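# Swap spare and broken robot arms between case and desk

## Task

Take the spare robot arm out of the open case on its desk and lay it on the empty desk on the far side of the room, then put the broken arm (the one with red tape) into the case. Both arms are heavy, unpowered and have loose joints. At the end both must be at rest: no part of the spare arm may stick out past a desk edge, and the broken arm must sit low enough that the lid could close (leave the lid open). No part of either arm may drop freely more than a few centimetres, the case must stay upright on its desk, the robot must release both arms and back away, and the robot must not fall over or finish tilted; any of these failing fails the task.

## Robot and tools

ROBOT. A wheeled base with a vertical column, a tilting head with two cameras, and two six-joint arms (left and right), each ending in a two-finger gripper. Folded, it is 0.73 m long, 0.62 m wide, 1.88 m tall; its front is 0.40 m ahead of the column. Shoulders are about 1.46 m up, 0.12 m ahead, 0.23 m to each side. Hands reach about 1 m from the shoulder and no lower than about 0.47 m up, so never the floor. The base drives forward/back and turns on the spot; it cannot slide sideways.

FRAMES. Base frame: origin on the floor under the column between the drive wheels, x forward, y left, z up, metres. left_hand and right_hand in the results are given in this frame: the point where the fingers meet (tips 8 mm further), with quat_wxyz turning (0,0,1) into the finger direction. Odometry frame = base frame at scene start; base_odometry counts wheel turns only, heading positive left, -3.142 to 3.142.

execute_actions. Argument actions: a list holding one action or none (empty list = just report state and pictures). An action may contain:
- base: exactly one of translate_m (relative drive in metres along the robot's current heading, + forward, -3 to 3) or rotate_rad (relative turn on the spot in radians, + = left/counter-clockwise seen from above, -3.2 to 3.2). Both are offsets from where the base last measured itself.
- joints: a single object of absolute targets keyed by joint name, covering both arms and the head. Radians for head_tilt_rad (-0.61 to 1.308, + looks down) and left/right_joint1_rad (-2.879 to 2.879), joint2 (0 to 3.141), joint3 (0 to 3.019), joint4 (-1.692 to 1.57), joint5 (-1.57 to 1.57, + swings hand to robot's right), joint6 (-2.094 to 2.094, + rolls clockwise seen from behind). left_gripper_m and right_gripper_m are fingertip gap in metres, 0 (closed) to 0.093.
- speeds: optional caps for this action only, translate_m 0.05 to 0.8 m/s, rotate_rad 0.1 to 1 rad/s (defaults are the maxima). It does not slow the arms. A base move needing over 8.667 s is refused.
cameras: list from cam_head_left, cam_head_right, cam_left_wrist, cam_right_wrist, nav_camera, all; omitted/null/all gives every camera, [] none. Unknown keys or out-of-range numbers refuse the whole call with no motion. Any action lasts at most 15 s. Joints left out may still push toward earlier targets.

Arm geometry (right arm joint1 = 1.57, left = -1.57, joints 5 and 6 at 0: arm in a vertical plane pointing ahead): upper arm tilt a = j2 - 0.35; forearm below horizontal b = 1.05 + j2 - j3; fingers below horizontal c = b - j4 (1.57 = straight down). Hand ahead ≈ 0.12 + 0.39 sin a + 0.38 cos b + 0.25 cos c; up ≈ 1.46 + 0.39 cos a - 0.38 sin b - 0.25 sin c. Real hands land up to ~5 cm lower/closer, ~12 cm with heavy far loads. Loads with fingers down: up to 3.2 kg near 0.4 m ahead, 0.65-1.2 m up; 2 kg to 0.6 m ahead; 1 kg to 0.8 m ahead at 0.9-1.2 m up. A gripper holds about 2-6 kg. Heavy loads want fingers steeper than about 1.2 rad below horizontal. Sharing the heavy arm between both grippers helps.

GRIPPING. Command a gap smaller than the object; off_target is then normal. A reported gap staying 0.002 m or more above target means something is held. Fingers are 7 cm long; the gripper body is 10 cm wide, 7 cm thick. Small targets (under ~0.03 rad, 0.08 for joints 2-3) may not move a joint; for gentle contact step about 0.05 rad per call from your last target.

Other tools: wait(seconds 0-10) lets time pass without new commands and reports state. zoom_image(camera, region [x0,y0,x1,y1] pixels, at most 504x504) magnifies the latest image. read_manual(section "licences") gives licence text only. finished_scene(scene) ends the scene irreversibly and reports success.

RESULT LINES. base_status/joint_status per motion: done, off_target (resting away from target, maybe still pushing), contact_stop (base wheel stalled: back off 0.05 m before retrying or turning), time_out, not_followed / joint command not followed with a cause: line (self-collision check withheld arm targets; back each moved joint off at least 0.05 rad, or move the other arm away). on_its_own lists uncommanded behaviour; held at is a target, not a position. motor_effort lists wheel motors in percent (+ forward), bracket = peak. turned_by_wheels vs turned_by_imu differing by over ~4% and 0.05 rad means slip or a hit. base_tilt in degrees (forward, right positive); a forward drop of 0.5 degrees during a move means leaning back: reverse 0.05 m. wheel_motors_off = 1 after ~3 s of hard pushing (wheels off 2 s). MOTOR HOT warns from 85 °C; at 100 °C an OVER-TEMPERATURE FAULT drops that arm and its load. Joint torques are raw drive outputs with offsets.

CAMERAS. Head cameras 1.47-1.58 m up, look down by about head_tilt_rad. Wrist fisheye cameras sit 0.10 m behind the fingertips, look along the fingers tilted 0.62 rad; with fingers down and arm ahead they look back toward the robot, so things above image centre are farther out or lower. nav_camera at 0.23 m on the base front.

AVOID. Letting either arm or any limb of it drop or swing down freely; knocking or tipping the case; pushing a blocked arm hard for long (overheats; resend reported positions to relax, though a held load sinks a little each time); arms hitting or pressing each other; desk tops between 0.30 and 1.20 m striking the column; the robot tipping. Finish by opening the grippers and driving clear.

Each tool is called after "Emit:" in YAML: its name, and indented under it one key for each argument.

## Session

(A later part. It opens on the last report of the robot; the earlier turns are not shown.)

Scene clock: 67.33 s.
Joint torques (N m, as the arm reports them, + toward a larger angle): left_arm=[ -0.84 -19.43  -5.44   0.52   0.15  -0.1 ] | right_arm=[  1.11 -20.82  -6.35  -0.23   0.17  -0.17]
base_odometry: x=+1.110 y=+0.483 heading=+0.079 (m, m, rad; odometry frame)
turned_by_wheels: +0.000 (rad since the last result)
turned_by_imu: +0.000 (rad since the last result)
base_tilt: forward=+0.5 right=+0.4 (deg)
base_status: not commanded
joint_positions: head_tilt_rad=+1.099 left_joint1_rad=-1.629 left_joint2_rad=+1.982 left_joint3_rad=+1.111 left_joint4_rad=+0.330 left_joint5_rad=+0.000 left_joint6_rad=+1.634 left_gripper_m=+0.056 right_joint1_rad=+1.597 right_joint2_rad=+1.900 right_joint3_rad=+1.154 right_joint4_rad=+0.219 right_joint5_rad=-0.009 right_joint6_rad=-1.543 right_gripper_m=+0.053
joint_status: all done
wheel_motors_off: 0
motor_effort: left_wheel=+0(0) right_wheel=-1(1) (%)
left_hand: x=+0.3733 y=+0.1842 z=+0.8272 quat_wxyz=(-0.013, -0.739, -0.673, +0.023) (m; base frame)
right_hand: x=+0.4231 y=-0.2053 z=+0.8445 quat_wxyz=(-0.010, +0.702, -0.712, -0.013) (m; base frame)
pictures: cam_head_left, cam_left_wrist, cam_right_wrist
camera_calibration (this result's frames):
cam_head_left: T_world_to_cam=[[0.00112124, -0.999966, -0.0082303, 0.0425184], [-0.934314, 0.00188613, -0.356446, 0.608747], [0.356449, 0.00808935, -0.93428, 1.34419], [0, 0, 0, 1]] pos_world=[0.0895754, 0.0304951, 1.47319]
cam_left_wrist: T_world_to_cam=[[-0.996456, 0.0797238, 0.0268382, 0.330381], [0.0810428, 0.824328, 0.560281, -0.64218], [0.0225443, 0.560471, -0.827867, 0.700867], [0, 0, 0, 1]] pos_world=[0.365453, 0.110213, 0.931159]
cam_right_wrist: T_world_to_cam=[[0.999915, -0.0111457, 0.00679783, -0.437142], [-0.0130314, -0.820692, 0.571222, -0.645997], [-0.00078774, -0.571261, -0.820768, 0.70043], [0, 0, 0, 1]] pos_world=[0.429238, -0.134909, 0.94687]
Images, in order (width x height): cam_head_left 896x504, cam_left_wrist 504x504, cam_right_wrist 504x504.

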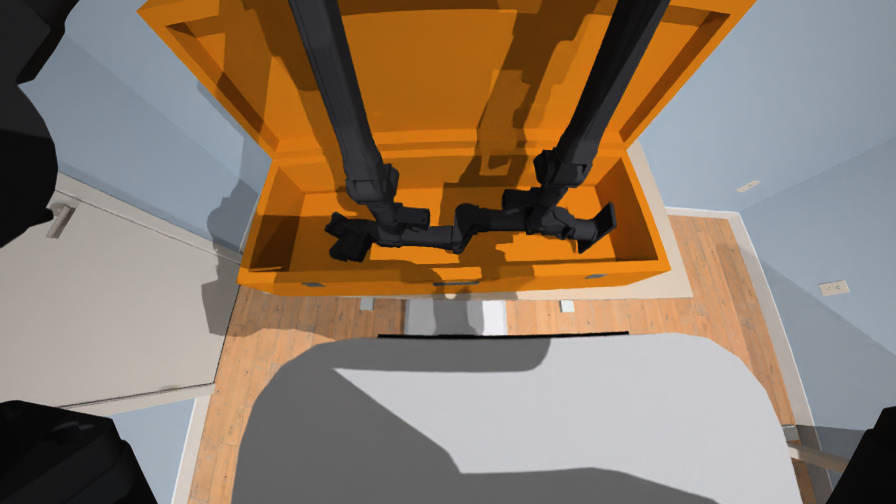

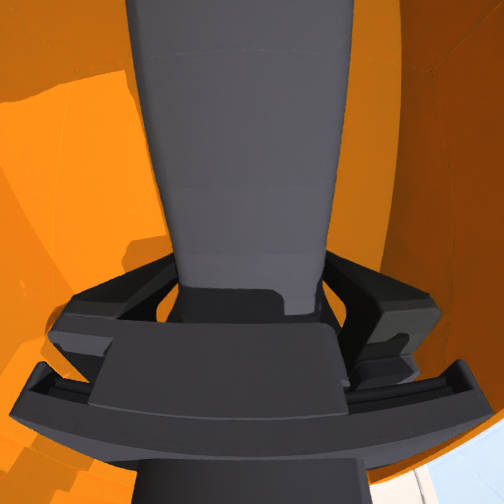

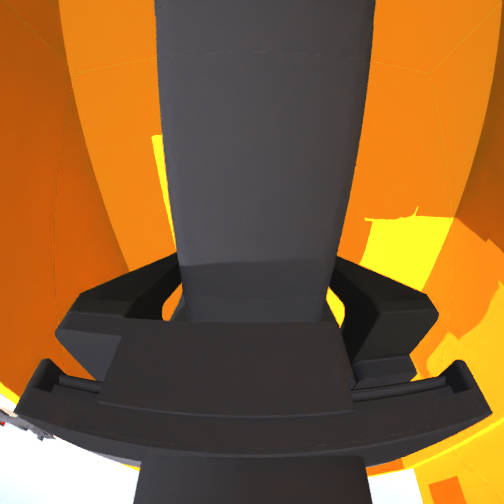

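Emit:
execute_actions:
  actions:
    - {"joints":{"right_joint2_rad":1.74,"right_joint3_rad":1.05,"left_joint2_rad":1.81,"left_joint3_rad":0.99}}
  cameras: []

Emit:
execute_actions:
  actions:
    - {"joints":{"right_joint2_rad":1.67,"right_joint3_rad":1.0,"left_joint2_rad":1.73,"left_joint3_rad":0.92,"left_joint1_rad":-1.64}}
  cameras: []

Emit:
execute_actions:
  actions:
    - {"joints":{"right_joint2_rad":1.6,"right_joint3_rad":0.95,"left_joint2_rad":1.65,"left_joint3_rad":0.855}}
  cameras: []

Emit:
execute_actions:
  actions:
    - {"joints":{"right_joint2_rad":1.5,"right_joint3_rad":0.89,"right_joint4_rad":0.155,"left_joint2_rad":1.54,"left_joint3_rad":0.78,"left_joint4_rad":0.3,"left_joint1_rad":-1.65}}
  cameras: []

Emit:
execute_actions:
  actions:
    - {"joints":{"right_joint2_rad":1.39,"right_joint3_rad":0.825,"right_joint4_rad":0.11,"left_joint2_rad":1.42,"left_joint3_rad":0.7,"left_joint4_rad":0.26}}
  cameras: ["cam_head_left"]

Emit:
execute_actions:
  actions:
    - {"joints":{"right_joint2_rad":1.27,"right_joint3_rad":0.77,"right_joint4_rad":0.045,"left_joint2_rad":1.29,"left_joint3_rad":0.64,"left_joint4_rad":0.19,"left_joint1_rad":-1.66,"right_joint1_rad":1.61}}
  cameras: []

Emit:
execute_actions:
  actions:
    - {"joints":{"right_joint2_rad":1.15,"right_joint3_rad":0.73,"right_joint4_rad":-0.03,"left_joint2_rad":1.16,"left_joint3_rad":0.595,"left_joint4_rad":0.11}}
  cameras: []

Emit:
execute_actions:
  actions:
    - {"joints":{"right_joint2_rad":1.02,"right_joint3_rad":0.705,"right_joint4_rad":-0.13,"left_joint2_rad":1.015,"left_joint3_rad":0.565,"left_joint4_rad":0,"left_joint1_rad":-1.67,"right_joint1_rad":1.62}}
  cameras: []

Emit:
execute_actions:
  actions:
    - {"joints":{"right_joint2_rad":0.89,"right_joint3_rad":0.69,"right_joint4_rad":-0.23,"left_joint2_rad":0.87,"left_joint3_rad":0.55,"left_joint4_rad":-0.125,"head_tilt_rad":0.9}}
  cameras: ["cam_left_wrist","cam_right_wrist","cam_head_left"]

Scene clock: 81.10 s.
Joint torques (N m, as the arm reports them, + toward a larger angle): left_arm=[ -0.74 -20.12  -6.03   0.61   0.03  -0.09] | right_arm=[  1.25 -21.77  -5.87  -0.21   0.25  -0.15]
base_odometry: x=+1.110 y=+0.483 heading=+0.079 (m, m, rad; odometry frame)
turned_by_wheels: +0.000 (rad since the last result)
turned_by_imu: -0.001 (rad since the last result)
base_tilt: forward=+0.5 right=+0.4 (deg)
base_status: not commanded
joint_positions: head_tilt_rad=+1.099 left_joint1_rad=-1.629 left_joint2_rad=+1.911 left_joint3_rad=+1.040 left_joint4_rad=+0.330 left_joint5_rad=+0.003 left_joint6_rad=+1.634 left_gripper_m=+0.056 right_joint1_rad=+1.599 right_joint2_rad=+1.832 right_joint3_rad=+1.091 right_joint4_rad=+0.216 right_joint5_rad=-0.010 right_joint6_rad=-1.544 right_gripper_m=+0.053
joint_status: all done
wheel_motors_off: 0
motor_effort: left_wheel=+0(2) right_wheel=-1(2) (%)
left_hand: x=+0.3736 y=+0.1849 z=+0.8546 quat_wxyz=(-0.013, -0.739, -0.673, +0.024) (m; base frame)
right_hand: x=+0.4242 y=-0.2048 z=+0.8703 quat_wxyz=(-0.011, +0.703, -0.711, -0.013) (m; base frame)
pictures: none
No camera images: the call's "cameras" was empty. Leave "cameras" out to get every camera's image.

Scene clock: 81.97 s.
Joint torques (N m, as the arm reports them, + toward a larger angle): left_arm=[ -1.35 -20.34  -5.81   0.55   0.08  -0.06] | right_arm=[  1.31 -21.49  -5.54  -0.09   0.26  -0.17]
base_odometry: x=+1.110 y=+0.483 heading=+0.079 (m, m, rad; odometry frame)
turned_by_wheels: +0.000 (rad since the last result)
turned_by_imu: +0.000 (rad since the last result)
base_tilt: forward=+0.6 right=+0.4 (deg)
base_status: not commanded
joint_positions: head_tilt_rad=+1.099 left_joint1_rad=-1.633 left_joint2_rad=+1.831 left_joint3_rad=+0.968 left_joint4_rad=+0.330 left_joint5_rad=+0.001 left_joint6_rad=+1.633 left_gripper_m=+0.056 right_joint1_rad=+1.599 right_joint2_rad=+1.764 right_joint3_rad=+1.037 right_joint4_rad=+0.215 right_joint5_rad=-0.010 right_joint6_rad=-1.547 right_gripper_m=+0.053
joint_status: all done
wheel_motors_off: 0
motor_effort: left_wheel=-1(1) right_wheel=+0(1) (%)
left_hand: x=+0.3770 y=+0.1845 z=+0.8842 quat_wxyz=(-0.017, -0.739, -0.673, +0.022) (m; base frame)
right_hand: x=+0.4298 y=-0.2048 z=+0.8951 quat_wxyz=(-0.016, +0.704, -0.710, -0.008) (m; base frame)
pictures: none
No camera images: the call's "cameras" was empty. Leave "cameras" out to get every camera's image.

Scene clock: 82.93 s.
Joint torques (N m, as the arm reports them, + toward a larger angle): left_arm=[ -0.93 -20.93  -5.82   0.48   0.08  -0.04] | right_arm=[  0.97 -21.3   -4.8    0.     0.26  -0.13]
base_odometry: x=+1.110 y=+0.483 heading=+0.079 (m, m, rad; odometry frame)
turned_by_wheels: +0.000 (rad since the last result)
turned_by_imu: +0.000 (rad since the last result)
base_tilt: forward=+0.5 right=+0.3 (deg)
base_status: not commanded
joint_positions: head_tilt_rad=+1.099 left_joint1_rad=-1.634 left_joint2_rad=+1.756 left_joint3_rad=+0.904 left_joint4_rad=+0.330 left_joint5_rad=+0.002 left_joint6_rad=+1.632 left_gripper_m=+0.055 right_joint1_rad=+1.601 right_joint2_rad=+1.695 right_joint3_rad=+0.983 right_joint4_rad=+0.213 right_joint5_rad=-0.011 right_joint6_rad=-1.549 right_gripper_m=+0.053
joint_status: all done
wheel_motors_off: 0
motor_effort: left_wheel=+1(1) right_wheel=-1(1) (%)
left_hand: x=+0.3800 y=+0.1846 z=+0.9116 quat_wxyz=(-0.021, -0.739, -0.673, +0.019) (m; base frame)
right_hand: x=+0.4335 y=-0.2045 z=+0.9202 quat_wxyz=(-0.022, +0.704, -0.709, -0.005) (m; base frame)
pictures: none
No camera images: the call's "cameras" was empty. Leave "cameras" out to get every camera's image.

Scene clock: 83.77 s.
Joint torques (N m, as the arm reports them, + toward a larger angle): left_arm=[ -1.04 -20.56  -5.22   0.23   0.12   0.03] | right_arm=[  0.24 -20.19  -3.84  -0.15   0.22  -0.08]
base_odometry: x=+1.110 y=+0.483 heading=+0.079 (m, m, rad; odometry frame)
turned_by_wheels: +0.000 (rad since the last result)
turned_by_imu: +0.000 (rad since the last result)
base_tilt: forward=+0.5 right=+0.4 (deg)
base_status: not commanded
joint_positions: head_tilt_rad=+1.099 left_joint1_rad=-1.642 left_joint2_rad=+1.648 left_joint3_rad=+0.822 left_joint4_rad=+0.299 left_joint5_rad=+0.000 left_joint6_rad=+1.624 left_gripper_m=+0.055 right_joint1_rad=+1.601 right_joint2_rad=+1.589 right_joint3_rad=+0.915 right_joint4_rad=+0.168 right_joint5_rad=-0.008 right_joint6_rad=-1.554 right_gripper_m=+0.053
joint_status: all done
wheel_motors_off: 0
motor_effort: left_wheel=+1(3) right_wheel=+0(1) (%)
left_hand: x=+0.3793 y=+0.1823 z=+0.9491 quat_wxyz=(-0.021, -0.737, -0.675, +0.023) (m; base frame)
right_hand: x=+0.4352 y=-0.2059 z=+0.9568 quat_wxyz=(-0.018, +0.706, -0.708, -0.006) (m; base frame)
pictures: none
No camera images: the call's "cameras" was empty. Leave "cameras" out to get every camera's image.

Scene clock: 84.73 s.
Joint torques (N m, as the arm reports them, + toward a larger angle): left_arm=[ -0.4  -19.98  -4.59   0.3    0.05   0.05] | right_arm=[  1.02 -20.45  -2.96  -0.04   0.32  -0.04]
base_odometry: x=+1.110 y=+0.483 heading=+0.079 (m, m, rad; odometry frame)
turned_by_wheels: +0.000 (rad since the last result)
turned_by_imu: +0.000 (rad since the last result)
base_tilt: forward=+0.5 right=+0.4 (deg)
base_status: not commanded
joint_positions: head_tilt_rad=+1.099 left_joint1_rad=-1.646 left_joint2_rad=+1.525 left_joint3_rad=+0.736 left_joint4_rad=+0.258 left_joint5_rad=+0.002 left_joint6_rad=+1.622 left_gripper_m=+0.055 right_joint1_rad=+1.601 right_joint2_rad=+1.479 right_joint3_rad=+0.846 right_joint4_rad=+0.124 right_joint5_rad=-0.013 right_joint6_rad=-1.558 right_gripper_m=+0.053
joint_status: all done
wheel_motors_off: 0
motor_effort: left_wheel=+1(1) right_wheel=-1(2) (%)
left_hand: x=+0.3767 y=+0.1824 z=+0.9900 quat_wxyz=(-0.022, -0.737, -0.675, +0.026) (m; base frame)
right_hand: x=+0.4337 y=-0.2055 z=+0.9940 quat_wxyz=(-0.019, +0.708, -0.706, -0.009) (m; base frame)
pictures: cam_head_left
camera_calibration (this result's frames):
cam_head_left: T_world_to_cam=[[0.00112124, -0.999966, -0.0082303, 0.0425184], [-0.934314, 0.00188613, -0.356446, 0.608747], [0.356449, 0.00808935, -0.93428, 1.34419], [0, 0, 0, 1]] pos_world=[0.0895754, 0.0304951, 1.47319]
Images, in order (width x height): cam_head_left 896x504.

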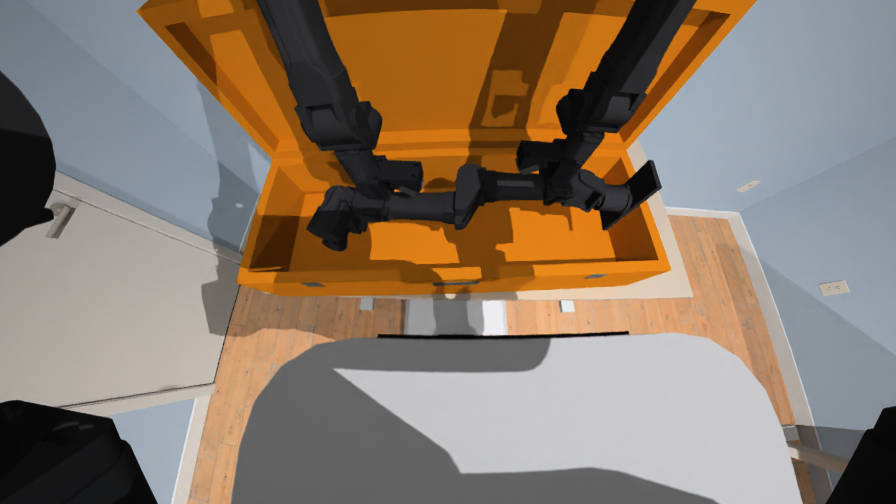

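Scene clock: 85.60 s.
Joint torques (N m, as the arm reports them, + toward a larger angle): left_arm=[ -1.39 -19.45  -3.64   0.1    0.11   0.09] | right_arm=[  1.86 -19.9   -1.78  -0.17   0.3   -0.05]
base_odometry: x=+1.110 y=+0.483 heading=+0.079 (m, m, rad; odometry frame)
turned_by_wheels: +0.000 (rad since the last result)
turned_by_imu: +0.000 (rad since the last result)
base_tilt: forward=+0.5 right=+0.4 (deg)
base_status: not commanded
joint_positions: head_tilt_rad=+1.099 left_joint1_rad=-1.652 left_joint2_rad=+1.393 left_joint3_rad=+0.668 left_joint4_rad=+0.189 left_joint5_rad=+0.001 left_joint6_rad=+1.619 left_gripper_m=+0.055 right_joint1_rad=+1.605 right_joint2_rad=+1.357 right_joint3_rad=+0.785 right_joint4_rad=+0.060 right_joint5_rad=-0.011 right_joint6_rad=-1.558 right_gripper_m=+0.053
joint_status: all done
wheel_motors_off: 0
motor_effort: left_wheel=+0(2) right_wheel=-1(1) (%)
left_hand: x=+0.3769 y=+0.1823 z=+1.0301 quat_wxyz=(-0.022, -0.737, -0.675, +0.029) (m; base frame)
right_hand: x=+0.4336 y=-0.2051 z=+1.0334 quat_wxyz=(-0.018, +0.708, -0.706, -0.011) (m; base frame)
pictures: none
No camera images: the call's "cameras" was empty. Leave "cameras" out to get every camera's image.

Scene clock: 86.63 s.
Joint torques (N m, as the arm reports them, + toward a larger angle): left_arm=[ -0.9  -18.86  -2.4    0.11   0.05   0.08] | right_arm=[  1.29 -19.75  -0.63  -0.16   0.29  -0.07]
base_odometry: x=+1.110 y=+0.483 heading=+0.079 (m, m, rad; odometry frame)
turned_by_wheels: +0.000 (rad since the last result)
turned_by_imu: +0.000 (rad since the last result)
base_tilt: forward=+0.5 right=+0.4 (deg)
base_status: not commanded
joint_positions: head_tilt_rad=+1.099 left_joint1_rad=-1.656 left_joint2_rad=+1.261 left_joint3_rad=+0.614 left_joint4_rad=+0.110 left_joint5_rad=+0.002 left_joint6_rad=+1.617 left_gripper_m=+0.055 right_joint1_rad=+1.609 right_joint2_rad=+1.239 right_joint3_rad=+0.738 right_joint4_rad=-0.016 right_joint5_rad=-0.011 right_joint6_rad=-1.558 right_gripper_m=+0.053
joint_status: all done
wheel_motors_off: 0
motor_effort: left_wheel=+2(2) right_wheel=-2(2) (%)
left_hand: x=+0.3773 y=+0.1828 z=+1.0675 quat_wxyz=(-0.022, -0.737, -0.675, +0.031) (m; base frame)
right_hand: x=+0.4337 y=-0.2042 z=+1.0702 quat_wxyz=(-0.018, +0.709, -0.705, -0.013) (m; base frame)
pictures: none
No camera images: the call's "cameras" was empty. Leave "cameras" out to get every camera's image.

Scene clock: 87.67 s.
Joint torques (N m, as the arm reports them, + toward a larger angle): left_arm=[ -1.04 -18.3   -0.63   0.04   0.09   0.13] | right_arm=[  1.46 -19.81   1.31  -0.14   0.2   -0.01]
base_odometry: x=+1.110 y=+0.483 heading=+0.079 (m, m, rad; odometry frame)
turned_by_wheels: +0.000 (rad since the last result)
turned_by_imu: +0.000 (rad since the last result)
base_tilt: forward=+0.5 right=+0.3 (deg)
base_status: not commanded
joint_positions: head_tilt_rad=+1.099 left_joint1_rad=-1.661 left_joint2_rad=+1.112 left_joint3_rad=+0.569 left_joint4_rad=+0.001 left_joint5_rad=+0.001 left_joint6_rad=+1.611 left_gripper_m=+0.055 right_joint1_rad=+1.614 right_joint2_rad=+1.108 right_joint3_rad=+0.703 right_joint4_rad=-0.116 right_joint5_rad=-0.009 right_joint6_rad=-1.560 right_gripper_m=+0.053
joint_status: all done
wheel_motors_off: 0
motor_effort: left_wheel=+0(0) right_wheel=-2(1) (%)
left_hand: x=+0.3781 y=+0.1835 z=+1.1075 quat_wxyz=(-0.022, -0.736, -0.676, +0.034) (m; base frame)
right_hand: x=+0.4353 y=-0.2031 z=+1.1099 quat_wxyz=(-0.017, +0.711, -0.703, -0.016) (m; base frame)
pictures: none
No camera images: the call's "cameras" was empty. Leave "cameras" out to get every camera's image.

Scene clock: 88.67 s.
Joint torques (N m, as the arm reports them, + toward a larger angle): left_arm=[ -0.52 -17.21   1.09   0.    -0.01   0.15] | right_arm=[  0.64 -18.55   3.37  -0.01   0.23  -0.02]
base_odometry: x=+1.110 y=+0.483 heading=+0.079 (m, m, rad; odometry frame)
turned_by_wheels: +0.000 (rad since the last result)
turned_by_imu: +0.000 (rad since the last result)
base_tilt: forward=+0.5 right=+0.4 (deg)
base_status: not commanded
joint_positions: head_tilt_rad=+0.915 left_joint1_rad=-1.666 left_joint2_rad=+0.964 left_joint3_rad=+0.542 left_joint4_rad=-0.121 left_joint5_rad=+0.004 left_joint6_rad=+1.611 left_gripper_m=+0.055 right_joint1_rad=+1.618 right_joint2_rad=+0.980 right_joint3_rad=+0.676 right_joint4_rad=-0.217 right_joint5_rad=-0.009 right_joint6_rad=-1.557 right_gripper_m=+0.053
joint_status: all done
wheel_motors_off: 0
motor_effort: left_wheel=+1(1) right_wheel=-1(2) (%)
left_hand: x=+0.3795 y=+0.1837 z=+1.1458 quat_wxyz=(-0.024, -0.737, -0.674, +0.037) (m; base frame)
right_hand: x=+0.4352 y=-0.2030 z=+1.1480 quat_wxyz=(-0.018, +0.710, -0.703, -0.017) (m; base frame)
pictures: cam_head_left, cam_left_wrist, cam_right_wrist
camera_calibration (this result's frames):
cam_head_left: T_world_to_cam=[[0.00261324, -0.999966, -0.00788454, 0.0419113], [-0.852989, 0.00188613, -0.521925, 0.859518], [0.521922, 0.00808935, -0.852955, 1.21068], [0, 0, 0, 1]] pos_world=[0.101169, 0.0304951, 1.48159]
cam_left_wrist: T_world_to_cam=[[-0.996665, 0.0763479, 0.0288102, 0.326555], [0.0799869, 0.844104, 0.53018, -0.789554], [0.0161593, 0.530716, -0.847396, 0.995052], [0, 0, 0, 1]] pos_world=[0.37254, 0.113444, 1.2524]
cam_right_wrist: T_world_to_cam=[[0.999826, 0.0128795, 0.0134914, -0.454057], [0.00319674, -0.830942, 0.55635, -0.809343], [0.0183761, -0.55621, -0.830839, 0.957217], [0, 0, 0, 1]] pos_world=[0.438975, -0.134256, 1.2517]
Images, in order (width x height): cam_head_left 896x504, cam_left_wrist 504x504, cam_right_wrist 504x504.

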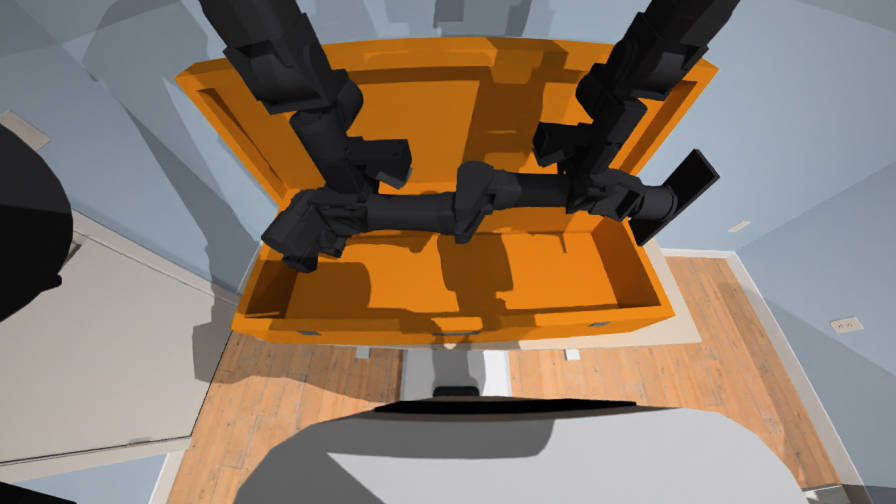

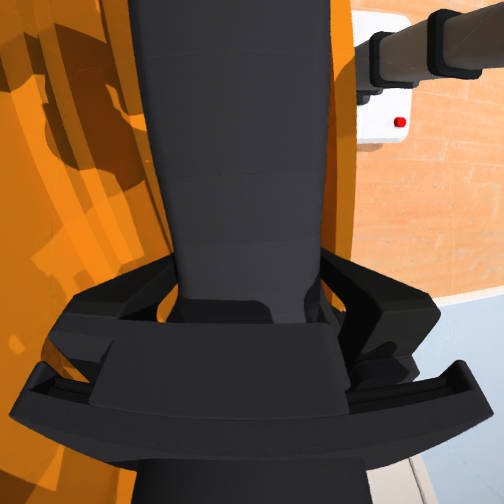

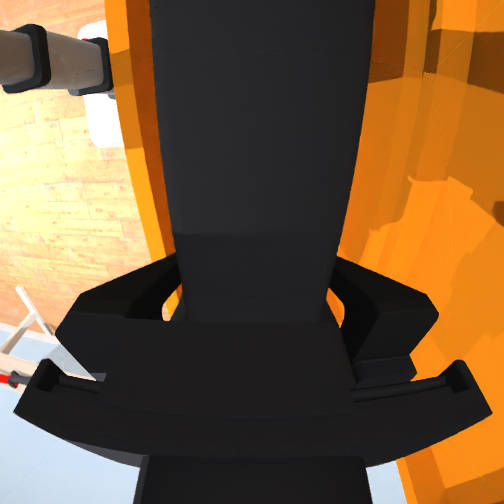

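Emit:
execute_actions:
  actions:
    - {"base":{"translate_m":-0.9},"speeds":{"translate_m":0.3}}
  cameras: ["cam_head_left"]

Emit:
execute_actions:
  actions:
    - {"base":{"rotate_rad":-2.8},"speeds":{"rotate_rad":0.5},"joints":{"head_tilt_rad":0.7}}
  cameras: ["cam_head_left","nav_camera"]

Scene clock: 96.90 s.
Joint torques (N m, as the arm reports them, + toward a larger angle): left_arm=[ -0.51 -17.05   1.77   0.06  -0.06   0.17] | right_arm=[  0.39 -18.9    4.5    0.12   0.24  -0.06]
base_odometry: x=+0.213 y=+0.412 heading=+0.081 (m, m, rad; odometry frame)
turned_by_wheels: +0.002 (rad since the last result)
turned_by_imu: +0.003 (rad since the last result)
base_tilt: forward=+0.5 right=+0.4 (deg)
base_status: done
joint_positions: head_tilt_rad=+0.914 left_joint1_rad=-1.667 left_joint2_rad=+0.964 left_joint3_rad=+0.531 left_joint4_rad=-0.123 left_joint5_rad=+0.005 left_joint6_rad=+1.609 left_gripper_m=+0.055 right_joint1_rad=+1.618 right_joint2_rad=+0.980 right_joint3_rad=+0.667 right_joint4_rad=-0.222 right_joint5_rad=-0.010 right_joint6_rad=-1.557 right_gripper_m=+0.053
joint_status: not commanded
wheel_motors_off: 0
motor_effort: left_wheel=+2(52) right_wheel=+0(42) (%)
left_hand: x=+0.3723 y=+0.1837 z=+1.1456 quat_wxyz=(-0.020, -0.736, -0.675, +0.042) (m; base frame)
right_hand: x=+0.4284 y=-0.2028 z=+1.1474 quat_wxyz=(-0.014, +0.711, -0.703, -0.022) (m; base frame)
pictures: cam_head_left
camera_calibration (this result's frames):
cam_head_left: T_world_to_cam=[[0.00262039, -0.999966, -0.00788217, 0.0419073], [-0.852516, 0.00188613, -0.522698, 0.860685], [0.522695, 0.00808935, -0.852481, 1.20991], [0, 0, 0, 1]] pos_world=[0.101222, 0.0304951, 1.48164]
Images, in order (width x height): cam_head_left 896x504.

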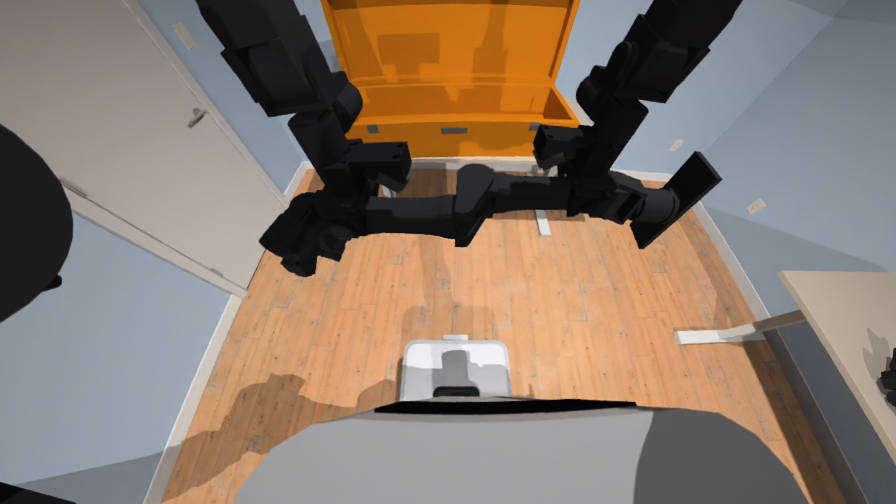

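Scene clock: 103.93 s.
Joint torques (N m, as the arm reports them, + toward a larger angle): left_arm=[ -0.21 -17.16   1.72   0.11   0.08   0.16] | right_arm=[ -0.15 -18.95   4.22   0.01   0.11  -0.06]
base_odometry: x=+0.213 y=+0.412 heading=-2.716 (m, m, rad; odometry frame)
turned_by_wheels: -2.797 (rad since the last result)
turned_by_imu: -2.807 (rad since the last result)
base_tilt: forward=+0.5 right=+0.4 (deg)
base_status: done
joint_positions: head_tilt_rad=+0.717 left_joint1_rad=-1.666 left_joint2_rad=+0.964 left_joint3_rad=+0.533 left_joint4_rad=-0.123 left_joint5_rad=+0.002 left_joint6_rad=+1.608 left_gripper_m=+0.055 right_joint1_rad=+1.621 right_joint2_rad=+0.980 right_joint3_rad=+0.669 right_joint4_rad=-0.222 right_joint5_rad=-0.007 right_joint6_rad=-1.556 right_gripper_m=+0.053
joint_status: all done
wheel_motors_off: 0
motor_effort: left_wheel=+8(52) right_wheel=-7(50) (%)
left_hand: x=+0.3735 y=+0.1843 z=+1.1456 quat_wxyz=(-0.020, -0.736, -0.675, +0.040) (m; base frame)
right_hand: x=+0.4296 y=-0.2021 z=+1.1476 quat_wxyz=(-0.014, +0.711, -0.703, -0.021) (m; base frame)
pictures: cam_head_left, nav_camera
camera_calibration (this result's frames):
cam_head_left: T_world_to_cam=[[0.00411401, -0.999966, -0.00721595, 0.0408066], [-0.733575, 0.00188613, -0.679606, 1.09638], [0.679596, 0.00808935, -0.733542, 1.0189], [0, 0, 0, 1]] pos_world=[0.111664, 0.0304951, 1.4928]
Images, in order (width x height): cam_head_left 896x504, nav_camera 896x504.

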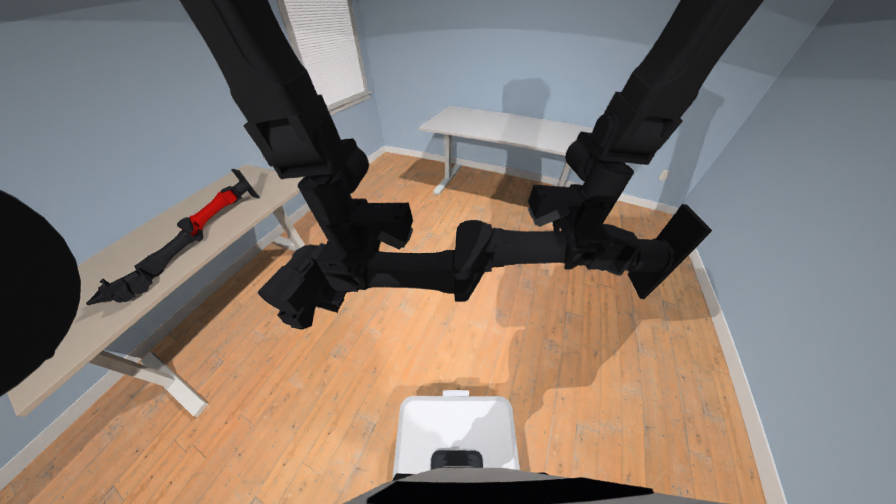

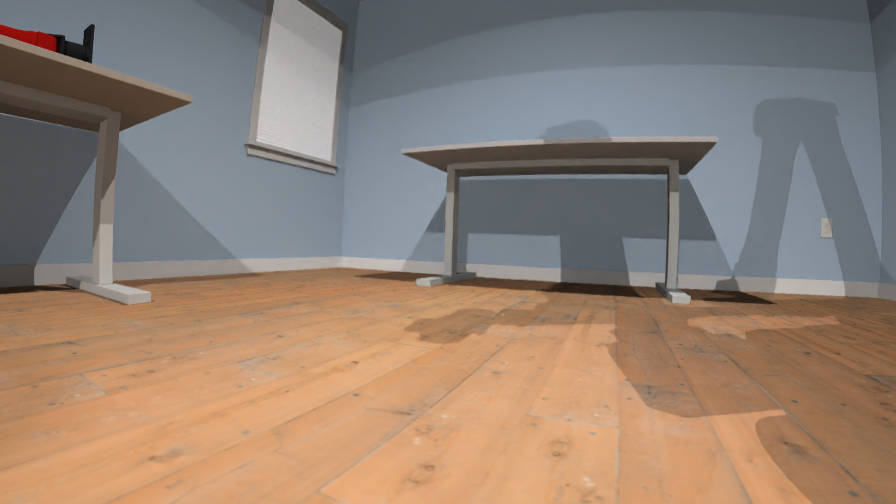

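Emit:
execute_actions:
  actions:
    - {"base":{"translate_m":0.9},"speeds":{"translate_m":0.4}}
  cameras: []

Emit:
execute_actions:
  actions:
    - {"base":{"rotate_rad":-0.34},"speeds":{"rotate_rad":0.4}}
  cameras: []

Emit:
execute_actions:
  actions:
    - {"base":{"translate_m":0.95},"speeds":{"translate_m":0.4},"joints":{"head_tilt_rad":1.1}}
  cameras: ["cam_head_left","nav_camera"]

Scene clock: 111.67 s.
Joint torques (N m, as the arm reports them, + toward a larger angle): left_arm=[ -0.61 -17.26   1.39   0.16   0.09   0.16] | right_arm=[  0.5  -19.     3.87   0.01   0.05  -0.08]
base_odometry: x=-0.607 y=+0.040 heading=-2.716 (m, m, rad; odometry frame)
turned_by_wheels: +0.000 (rad since the last result)
turned_by_imu: -0.003 (rad since the last result)
base_tilt: forward=+0.5 right=+0.4 (deg)
base_status: done
joint_positions: head_tilt_rad=+0.716 left_joint1_rad=-1.666 left_joint2_rad=+0.964 left_joint3_rad=+0.539 left_joint4_rad=-0.123 left_joint5_rad=+0.001 left_joint6_rad=+1.609 left_gripper_m=+0.055 right_joint1_rad=+1.621 right_joint2_rad=+0.980 right_joint3_rad=+0.674 right_joint4_rad=-0.217 right_joint5_rad=-0.005 right_joint6_rad=-1.556 right_gripper_m=+0.053
joint_status: not commanded
wheel_motors_off: 0
motor_effort: left_wheel=+0(57) right_wheel=+1(47) (%)
left_hand: x=+0.3776 y=+0.1842 z=+1.1457 quat_wxyz=(-0.022, -0.737, -0.675, +0.038) (m; base frame)
right_hand: x=+0.4339 y=-0.2023 z=+1.1480 quat_wxyz=(-0.017, +0.711, -0.703, -0.017) (m; base frame)
pictures: none
No camera images: the call's "cameras" was empty. Leave "cameras" out to get every camera's image.

Scene clock: 113.83 s.
Joint torques (N m, as the arm reports them, + toward a larger angle): left_arm=[ -0.53 -17.1    1.45   0.05   0.07   0.15] | right_arm=[  0.62 -19.36   3.68  -0.1   -0.01  -0.08]
base_odometry: x=-0.607 y=+0.040 heading=-3.053 (m, m, rad; odometry frame)
turned_by_wheels: -0.337 (rad since the last result)
turned_by_imu: -0.336 (rad since the last result)
base_tilt: forward=+0.5 right=+0.4 (deg)
base_status: done
joint_positions: head_tilt_rad=+0.716 left_joint1_rad=-1.666 left_joint2_rad=+0.964 left_joint3_rad=+0.539 left_joint4_rad=-0.123 left_joint5_rad=+0.003 left_joint6_rad=+1.609 left_gripper_m=+0.055 right_joint1_rad=+1.622 right_joint2_rad=+0.980 right_joint3_rad=+0.674 right_joint4_rad=-0.217 right_joint5_rad=-0.005 right_joint6_rad=-1.555 right_gripper_m=+0.053
joint_status: not commanded
wheel_motors_off: 0
motor_effort: left_wheel=+8(47) right_wheel=-6(54) (%)
left_hand: x=+0.3776 y=+0.1842 z=+1.1457 quat_wxyz=(-0.022, -0.736, -0.675, +0.038) (m; base frame)
right_hand: x=+0.4341 y=-0.2021 z=+1.1480 quat_wxyz=(-0.017, +0.710, -0.703, -0.017) (m; base frame)
pictures: none
No camera images: the call's "cameras" was empty. Leave "cameras" out to get every camera's image.

Scene clock: 117.50 s.
Joint torques (N m, as the arm reports them, + toward a larger angle): left_arm=[ -0.62 -16.71   1.29   0.07   0.1    0.15] | right_arm=[  0.13 -18.98   3.61  -0.16   0.04  -0.09]
base_odometry: x=-1.554 y=-0.044 heading=-3.053 (m, m, rad; odometry frame)
turned_by_wheels: +0.000 (rad since the last result)
turned_by_imu: -0.003 (rad since the last result)
base_tilt: forward=+0.5 right=+0.4 (deg)
base_status: done
joint_positions: head_tilt_rad=+1.099 left_joint1_rad=-1.666 left_joint2_rad=+0.964 left_joint3_rad=+0.539 left_joint4_rad=-0.123 left_joint5_rad=+0.001 left_joint6_rad=+1.609 left_gripper_m=+0.055 right_joint1_rad=+1.622 right_joint2_rad=+0.980 right_joint3_rad=+0.674 right_joint4_rad=-0.217 right_joint5_rad=-0.005 right_joint6_rad=-1.555 right_gripper_m=+0.053
joint_status: all done
wheel_motors_off: 0
motor_effort: left_wheel=+0(55) right_wheel=+0(49) (%)
left_hand: x=+0.3776 y=+0.1844 z=+1.1457 quat_wxyz=(-0.022, -0.737, -0.675, +0.038) (m; base frame)
right_hand: x=+0.4339 y=-0.2020 z=+1.1480 quat_wxyz=(-0.017, +0.710, -0.703, -0.017) (m; base frame)
pictures: cam_head_left, nav_camera
camera_calibration (this result's frames):
cam_head_left: T_world_to_cam=[[0.00112224, -0.999966, -0.00823017, 0.0425181], [-0.934271, 0.00188613, -0.356559, 0.608919], [0.356563, 0.00808935, -0.934236, 1.34412], [0, 0, 0, 1]] pos_world=[0.0895835, 0.0304951, 1.47319]
Images, in order (width x height): cam_head_left 896x504, nav_camera 896x504.

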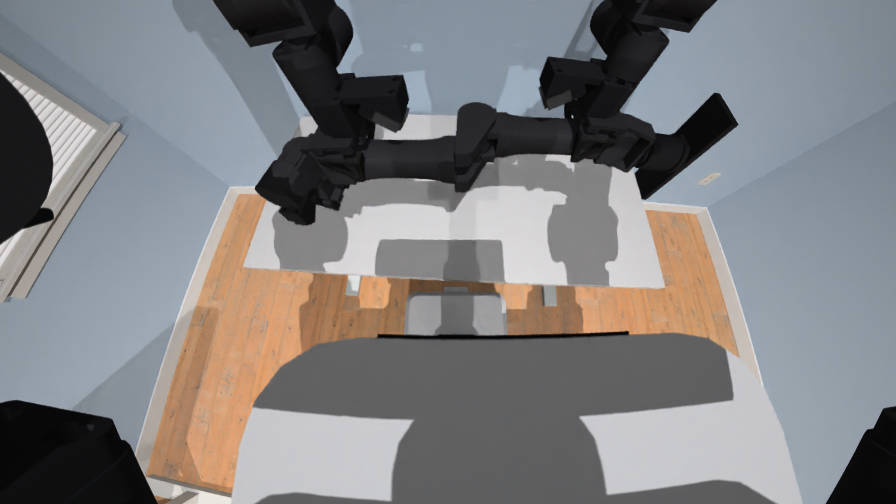

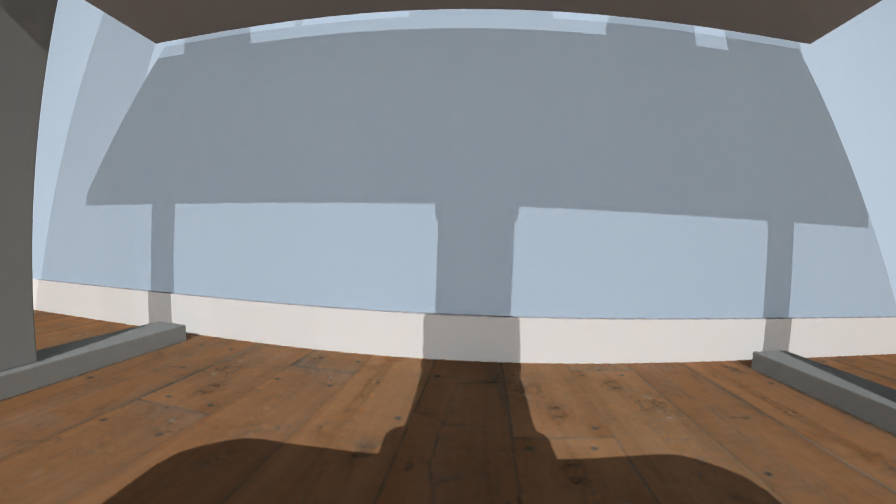

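Emit:
execute_actions:
  actions:
    - {"base":{"translate_m":0.15},"speeds":{"translate_m":0.15},"joints":{"right_joint2_rad":1.02,"right_joint3_rad":0.705,"right_joint4_rad":-0.16,"left_joint2_rad":1.015,"left_joint3_rad":0.565,"left_joint4_rad":-0.04}}
  cameras: []

Emit:
execute_actions:
  actions:
    - {"joints":{"right_joint2_rad":1.15,"right_joint3_rad":0.73,"right_joint4_rad":-0.06,"left_joint2_rad":1.16,"left_joint3_rad":0.595,"left_joint4_rad":0.08,"left_joint1_rad":-1.66,"right_joint1_rad":1.61}}
  cameras: []

Emit:
execute_actions:
  actions:
    - {"joints":{"right_joint2_rad":1.27,"right_joint3_rad":0.77,"right_joint4_rad":0.02,"left_joint2_rad":1.29,"left_joint3_rad":0.64,"left_joint4_rad":0.16}}
  cameras: []

Emit:
execute_actions:
  actions:
    - {"joints":{"right_joint2_rad":1.39,"right_joint3_rad":0.825,"right_joint4_rad":0.09,"left_joint2_rad":1.42,"left_joint3_rad":0.7,"left_joint4_rad":0.23,"left_joint1_rad":-1.645,"right_joint1_rad":1.605}}
  cameras: []

Emit:
execute_actions:
  actions:
    - {"joints":{"right_joint2_rad":1.5,"right_joint3_rad":0.89,"right_joint4_rad":0.135,"left_joint2_rad":1.54,"left_joint3_rad":0.78,"left_joint4_rad":0.28}}
  cameras: []

Emit:
execute_actions:
  actions:
    - {"joints":{"right_joint2_rad":1.6,"right_joint3_rad":0.95,"right_joint4_rad":0.17,"left_joint2_rad":1.63,"left_joint3_rad":0.84,"left_joint4_rad":0.31,"left_joint1_rad":-1.635}}
  cameras: ["cam_head_left","cam_left_wrist"]

Emit:
zoom_image:
  camera: "cam_head_left"
  region: [250,130,450,330]

Scene clock: 131.10 s.
Joint torques (N m, as the arm reports them, + toward a larger angle): left_arm=[ -1.19 -17.78  -0.75   0.12   0.18   0.16] | right_arm=[  0.9  -20.28   1.24  -0.43  -0.12  -0.07]
base_odometry: x=-1.703 y=-0.057 heading=-3.053 (m, m, rad; odometry frame)
turned_by_wheels: +0.000 (rad since the last result)
turned_by_imu: -0.001 (rad since the last result)
base_tilt: forward=+0.5 right=+0.4 (deg)
base_status: done
joint_positions: head_tilt_rad=+1.100 left_joint1_rad=-1.659 left_joint2_rad=+1.111 left_joint3_rad=+0.569 left_joint4_rad=-0.039 left_joint5_rad=-0.001 left_joint6_rad=+1.607 left_gripper_m=+0.055 right_joint1_rad=+1.622 right_joint2_rad=+1.115 right_joint3_rad=+0.703 right_joint4_rad=-0.141 right_joint5_rad=-0.001 right_joint6_rad=-1.555 right_gripper_m=+0.053
joint_status: all done
wheel_motors_off: 0
motor_effort: left_wheel=+0(29) right_wheel=+0(31) (%)
left_hand: x=+0.3682 y=+0.1851 z=+1.1079 quat_wxyz=(-0.007, -0.735, -0.677, +0.047) (m; base frame)
right_hand: x=+0.4261 y=-0.2011 z=+1.1079 quat_wxyz=(-0.005, +0.710, -0.703, -0.027) (m; base frame)
pictures: none
No camera images: the call's "cameras" was empty. Leave "cameras" out to get every camera's image.

Scene clock: 132.17 s.
Joint torques (N m, as the arm reports them, + toward a larger angle): left_arm=[ -1.07 -18.2   -1.78   0.31   0.05   0.15] | right_arm=[ -0.55 -19.27  -0.02  -0.25  -0.04  -0.03]
base_odometry: x=-1.703 y=-0.057 heading=-3.053 (m, m, rad; odometry frame)
turned_by_wheels: +0.000 (rad since the last result)
turned_by_imu: +0.000 (rad since the last result)
base_tilt: forward=+0.6 right=+0.4 (deg)
base_status: not commanded
joint_positions: head_tilt_rad=+1.100 left_joint1_rad=-1.652 left_joint2_rad=+1.253 left_joint3_rad=+0.607 left_joint4_rad=+0.076 left_joint5_rad=+0.002 left_joint6_rad=+1.611 left_gripper_m=+0.055 right_joint1_rad=+1.617 right_joint2_rad=+1.236 right_joint3_rad=+0.735 right_joint4_rad=-0.042 right_joint5_rad=-0.004 right_joint6_rad=-1.556 right_gripper_m=+0.053
joint_status: all done
wheel_motors_off: 0
motor_effort: left_wheel=+0(1) right_wheel=+0(1) (%)
left_hand: x=+0.3679 y=+0.1851 z=+1.0700 quat_wxyz=(-0.010, -0.735, -0.677, +0.042) (m; base frame)
right_hand: x=+0.4263 y=-0.2014 z=+1.0713 quat_wxyz=(-0.008, +0.710, -0.704, -0.022) (m; base frame)
pictures: none
No camera images: the call's "cameras" was empty. Leave "cameras" out to get every camera's image.

Scene clock: 133.20 s.
Joint torques (N m, as the arm reports them, + toward a larger angle): left_arm=[ -1.36 -18.54  -3.24   0.36   0.1    0.1 ] | right_arm=[  1.08 -19.82  -1.86  -0.28  -0.04  -0.09]
base_odometry: x=-1.703 y=-0.057 heading=-3.053 (m, m, rad; odometry frame)
turned_by_wheels: +0.000 (rad since the last result)
turned_by_imu: +0.000 (rad since the last result)
base_tilt: forward=+0.5 right=+0.4 (deg)
base_status: not commanded
joint_positions: head_tilt_rad=+1.100 left_joint1_rad=-1.649 left_joint2_rad=+1.380 left_joint3_rad=+0.663 left_joint4_rad=+0.155 left_joint5_rad=+0.001 left_joint6_rad=+1.614 left_gripper_m=+0.055 right_joint1_rad=+1.613 right_joint2_rad=+1.352 right_joint3_rad=+0.784 right_joint4_rad=+0.037 right_joint5_rad=-0.003 right_joint6_rad=-1.556 right_gripper_m=+0.053
joint_status: all done
wheel_motors_off: 0
motor_effort: left_wheel=+0(4) right_wheel=+0(2) (%)
left_hand: x=+0.3712 y=+0.1845 z=+1.0340 quat_wxyz=(-0.012, -0.736, -0.676, +0.037) (m; base frame)
right_hand: x=+0.4297 y=-0.2023 z=+1.0351 quat_wxyz=(-0.011, +0.709, -0.705, -0.017) (m; base frame)
pictures: none
No camera images: the call's "cameras" was empty. Leave "cameras" out to get every camera's image.

Scene clock: 134.10 s.
Joint torques (N m, as the arm reports them, + toward a larger angle): left_arm=[ -0.94 -18.55  -4.35   0.22  -0.1    0.03] | right_arm=[  0.12 -20.12  -3.03  -0.26   0.01  -0.1 ]
base_odometry: x=-1.703 y=-0.057 heading=-3.053 (m, m, rad; odometry frame)
turned_by_wheels: +0.000 (rad since the last result)
turned_by_imu: +0.000 (rad since the last result)
base_tilt: forward=+0.5 right=+0.4 (deg)
base_status: not commanded
joint_positions: head_tilt_rad=+1.100 left_joint1_rad=-1.639 left_joint2_rad=+1.510 left_joint3_rad=+0.733 left_joint4_rad=+0.225 left_joint5_rad=+0.005 left_joint6_rad=+1.620 left_gripper_m=+0.055 right_joint1_rad=+1.612 right_joint2_rad=+1.473 right_joint3_rad=+0.847 right_joint4_rad=+0.105 right_joint5_rad=-0.004 right_joint6_rad=-1.555 right_gripper_m=+0.053
joint_status: all done
wheel_motors_off: 0
motor_effort: left_wheel=+0(1) right_wheel=+1(2) (%)
left_hand: x=+0.3738 y=+0.1863 z=+0.9940 quat_wxyz=(-0.013, -0.736, -0.676, +0.032) (m; base frame)
right_hand: x=+0.4325 y=-0.2010 z=+0.9961 quat_wxyz=(-0.015, +0.709, -0.705, -0.013) (m; base frame)
pictures: none
No camera images: the call's "cameras" was empty. Leave "cameras" out to get every camera's image.

Scene clock: 134.97 s.
Joint torques (N m, as the arm reports them, + toward a larger angle): left_arm=[ -1.27 -19.31  -4.96   0.53  -0.07   0.06] | right_arm=[  0.48 -20.25  -4.12   0.13  -0.03  -0.1 ]
base_odometry: x=-1.703 y=-0.057 heading=-3.053 (m, m, rad; odometry frame)
turned_by_wheels: +0.000 (rad since the last result)
turned_by_imu: +0.000 (rad since the last result)
base_tilt: forward=+0.5 right=+0.4 (deg)
base_status: not commanded
joint_positions: head_tilt_rad=+1.100 left_joint1_rad=-1.636 left_joint2_rad=+1.632 left_joint3_rad=+0.818 left_joint4_rad=+0.271 left_joint5_rad=+0.004 left_joint6_rad=+1.620 left_gripper_m=+0.055 right_joint1_rad=+1.609 right_joint2_rad=+1.581 right_joint3_rad=+0.918 right_joint4_rad=+0.151 right_joint5_rad=-0.002 right_joint6_rad=-1.555 right_gripper_m=+0.053
joint_status: all done
wheel_motors_off: 0
motor_effort: left_wheel=+0(2) right_wheel=+0(3) (%)
left_hand: x=+0.3784 y=+0.1857 z=+0.9535 quat_wxyz=(-0.015, -0.735, -0.677, +0.028) (m; base frame)
right_hand: x=+0.4365 y=-0.2019 z=+0.9594 quat_wxyz=(-0.016, +0.708, -0.706, -0.009) (m; base frame)
pictures: none
No camera images: the call's "cameras" was empty. Leave "cameras" out to get every camera's image.

Scene clock: 135.90 s.
Joint torques (N m, as the arm reports them, + toward a larger angle): left_arm=[ -0.82 -19.9   -5.29   0.63  -0.06   0.04] | right_arm=[  0.19 -19.34  -4.61  -0.28   0.08  -0.11]
base_odometry: x=-1.703 y=-0.057 heading=-3.053 (m, m, rad; odometry frame)
turned_by_wheels: +0.000 (rad since the last result)
turned_by_imu: +0.000 (rad since the last result)
base_tilt: forward=+0.5 right=+0.4 (deg)
base_status: not commanded
joint_positions: head_tilt_rad=+1.100 left_joint1_rad=-1.630 left_joint2_rad=+1.725 left_joint3_rad=+0.883 left_joint4_rad=+0.298 left_joint5_rad=+0.005 left_joint6_rad=+1.624 left_gripper_m=+0.055 right_joint1_rad=+1.609 right_joint2_rad=+1.678 right_joint3_rad=+0.982 right_joint4_rad=+0.183 right_joint5_rad=-0.005 right_joint6_rad=-1.554 right_gripper_m=+0.053
joint_status: all done
wheel_motors_off: 0
motor_effort: left_wheel=+1(3) right_wheel=+1(2) (%)
left_hand: x=+0.3762 y=+0.1876 z=+0.9221 quat_wxyz=(-0.013, -0.736, -0.677, +0.027) (m; base frame)
right_hand: x=+0.4344 y=-0.2002 z=+0.9255 quat_wxyz=(-0.017, +0.708, -0.706, -0.010) (m; base frame)
pictures: cam_head_left, cam_left_wrist
camera_calibration (this result's frames):
cam_head_left: T_world_to_cam=[[0.00111917, -0.999966, -0.00823058, 0.0425189], [-0.934404, 0.00188613, -0.356211, 0.608389], [0.356214, 0.00808935, -0.934369, 1.34434], [0, 0, 0, 1]] pos_world=[0.0895586, 0.0304951, 1.47318]
cam_left_wrist: T_world_to_cam=[[-0.997046, 0.0701321, 0.0313057, 0.328393], [0.0756874, 0.828048, 0.555525, -0.692681], [0.0130374, 0.556253, -0.830911, 0.784644], [0, 0, 0, 1]] pos_world=[0.36962, 0.114082, 1.02649]
Images, in order (width x height): cam_head_left 896x504, cam_left_wrist 504x504.

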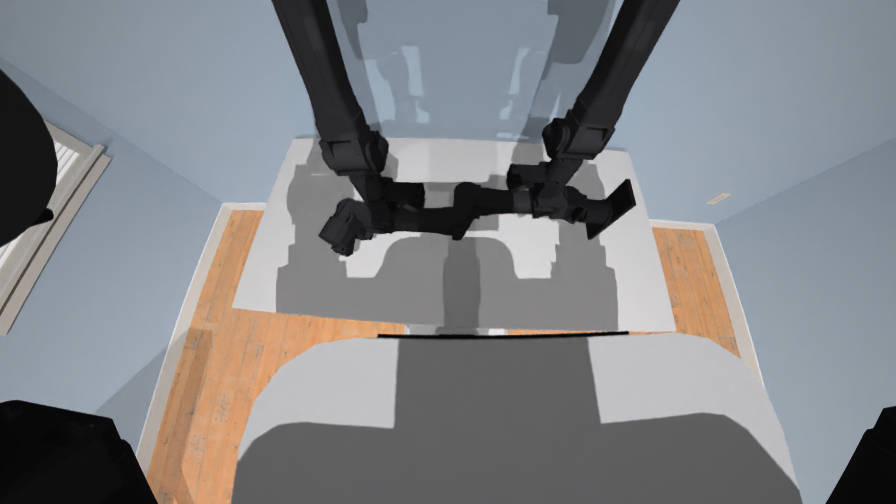

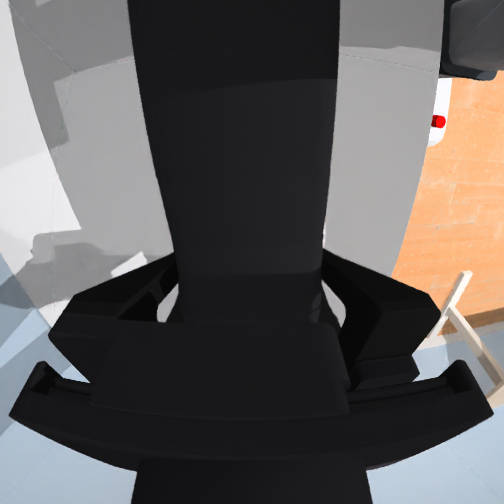

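Region (250, 130, 450, 330) of cam_head_left's 896x504 image, scaled by 2.520, with more detail than that image has.

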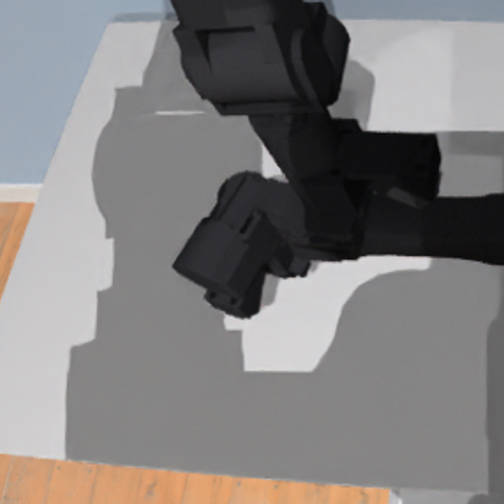

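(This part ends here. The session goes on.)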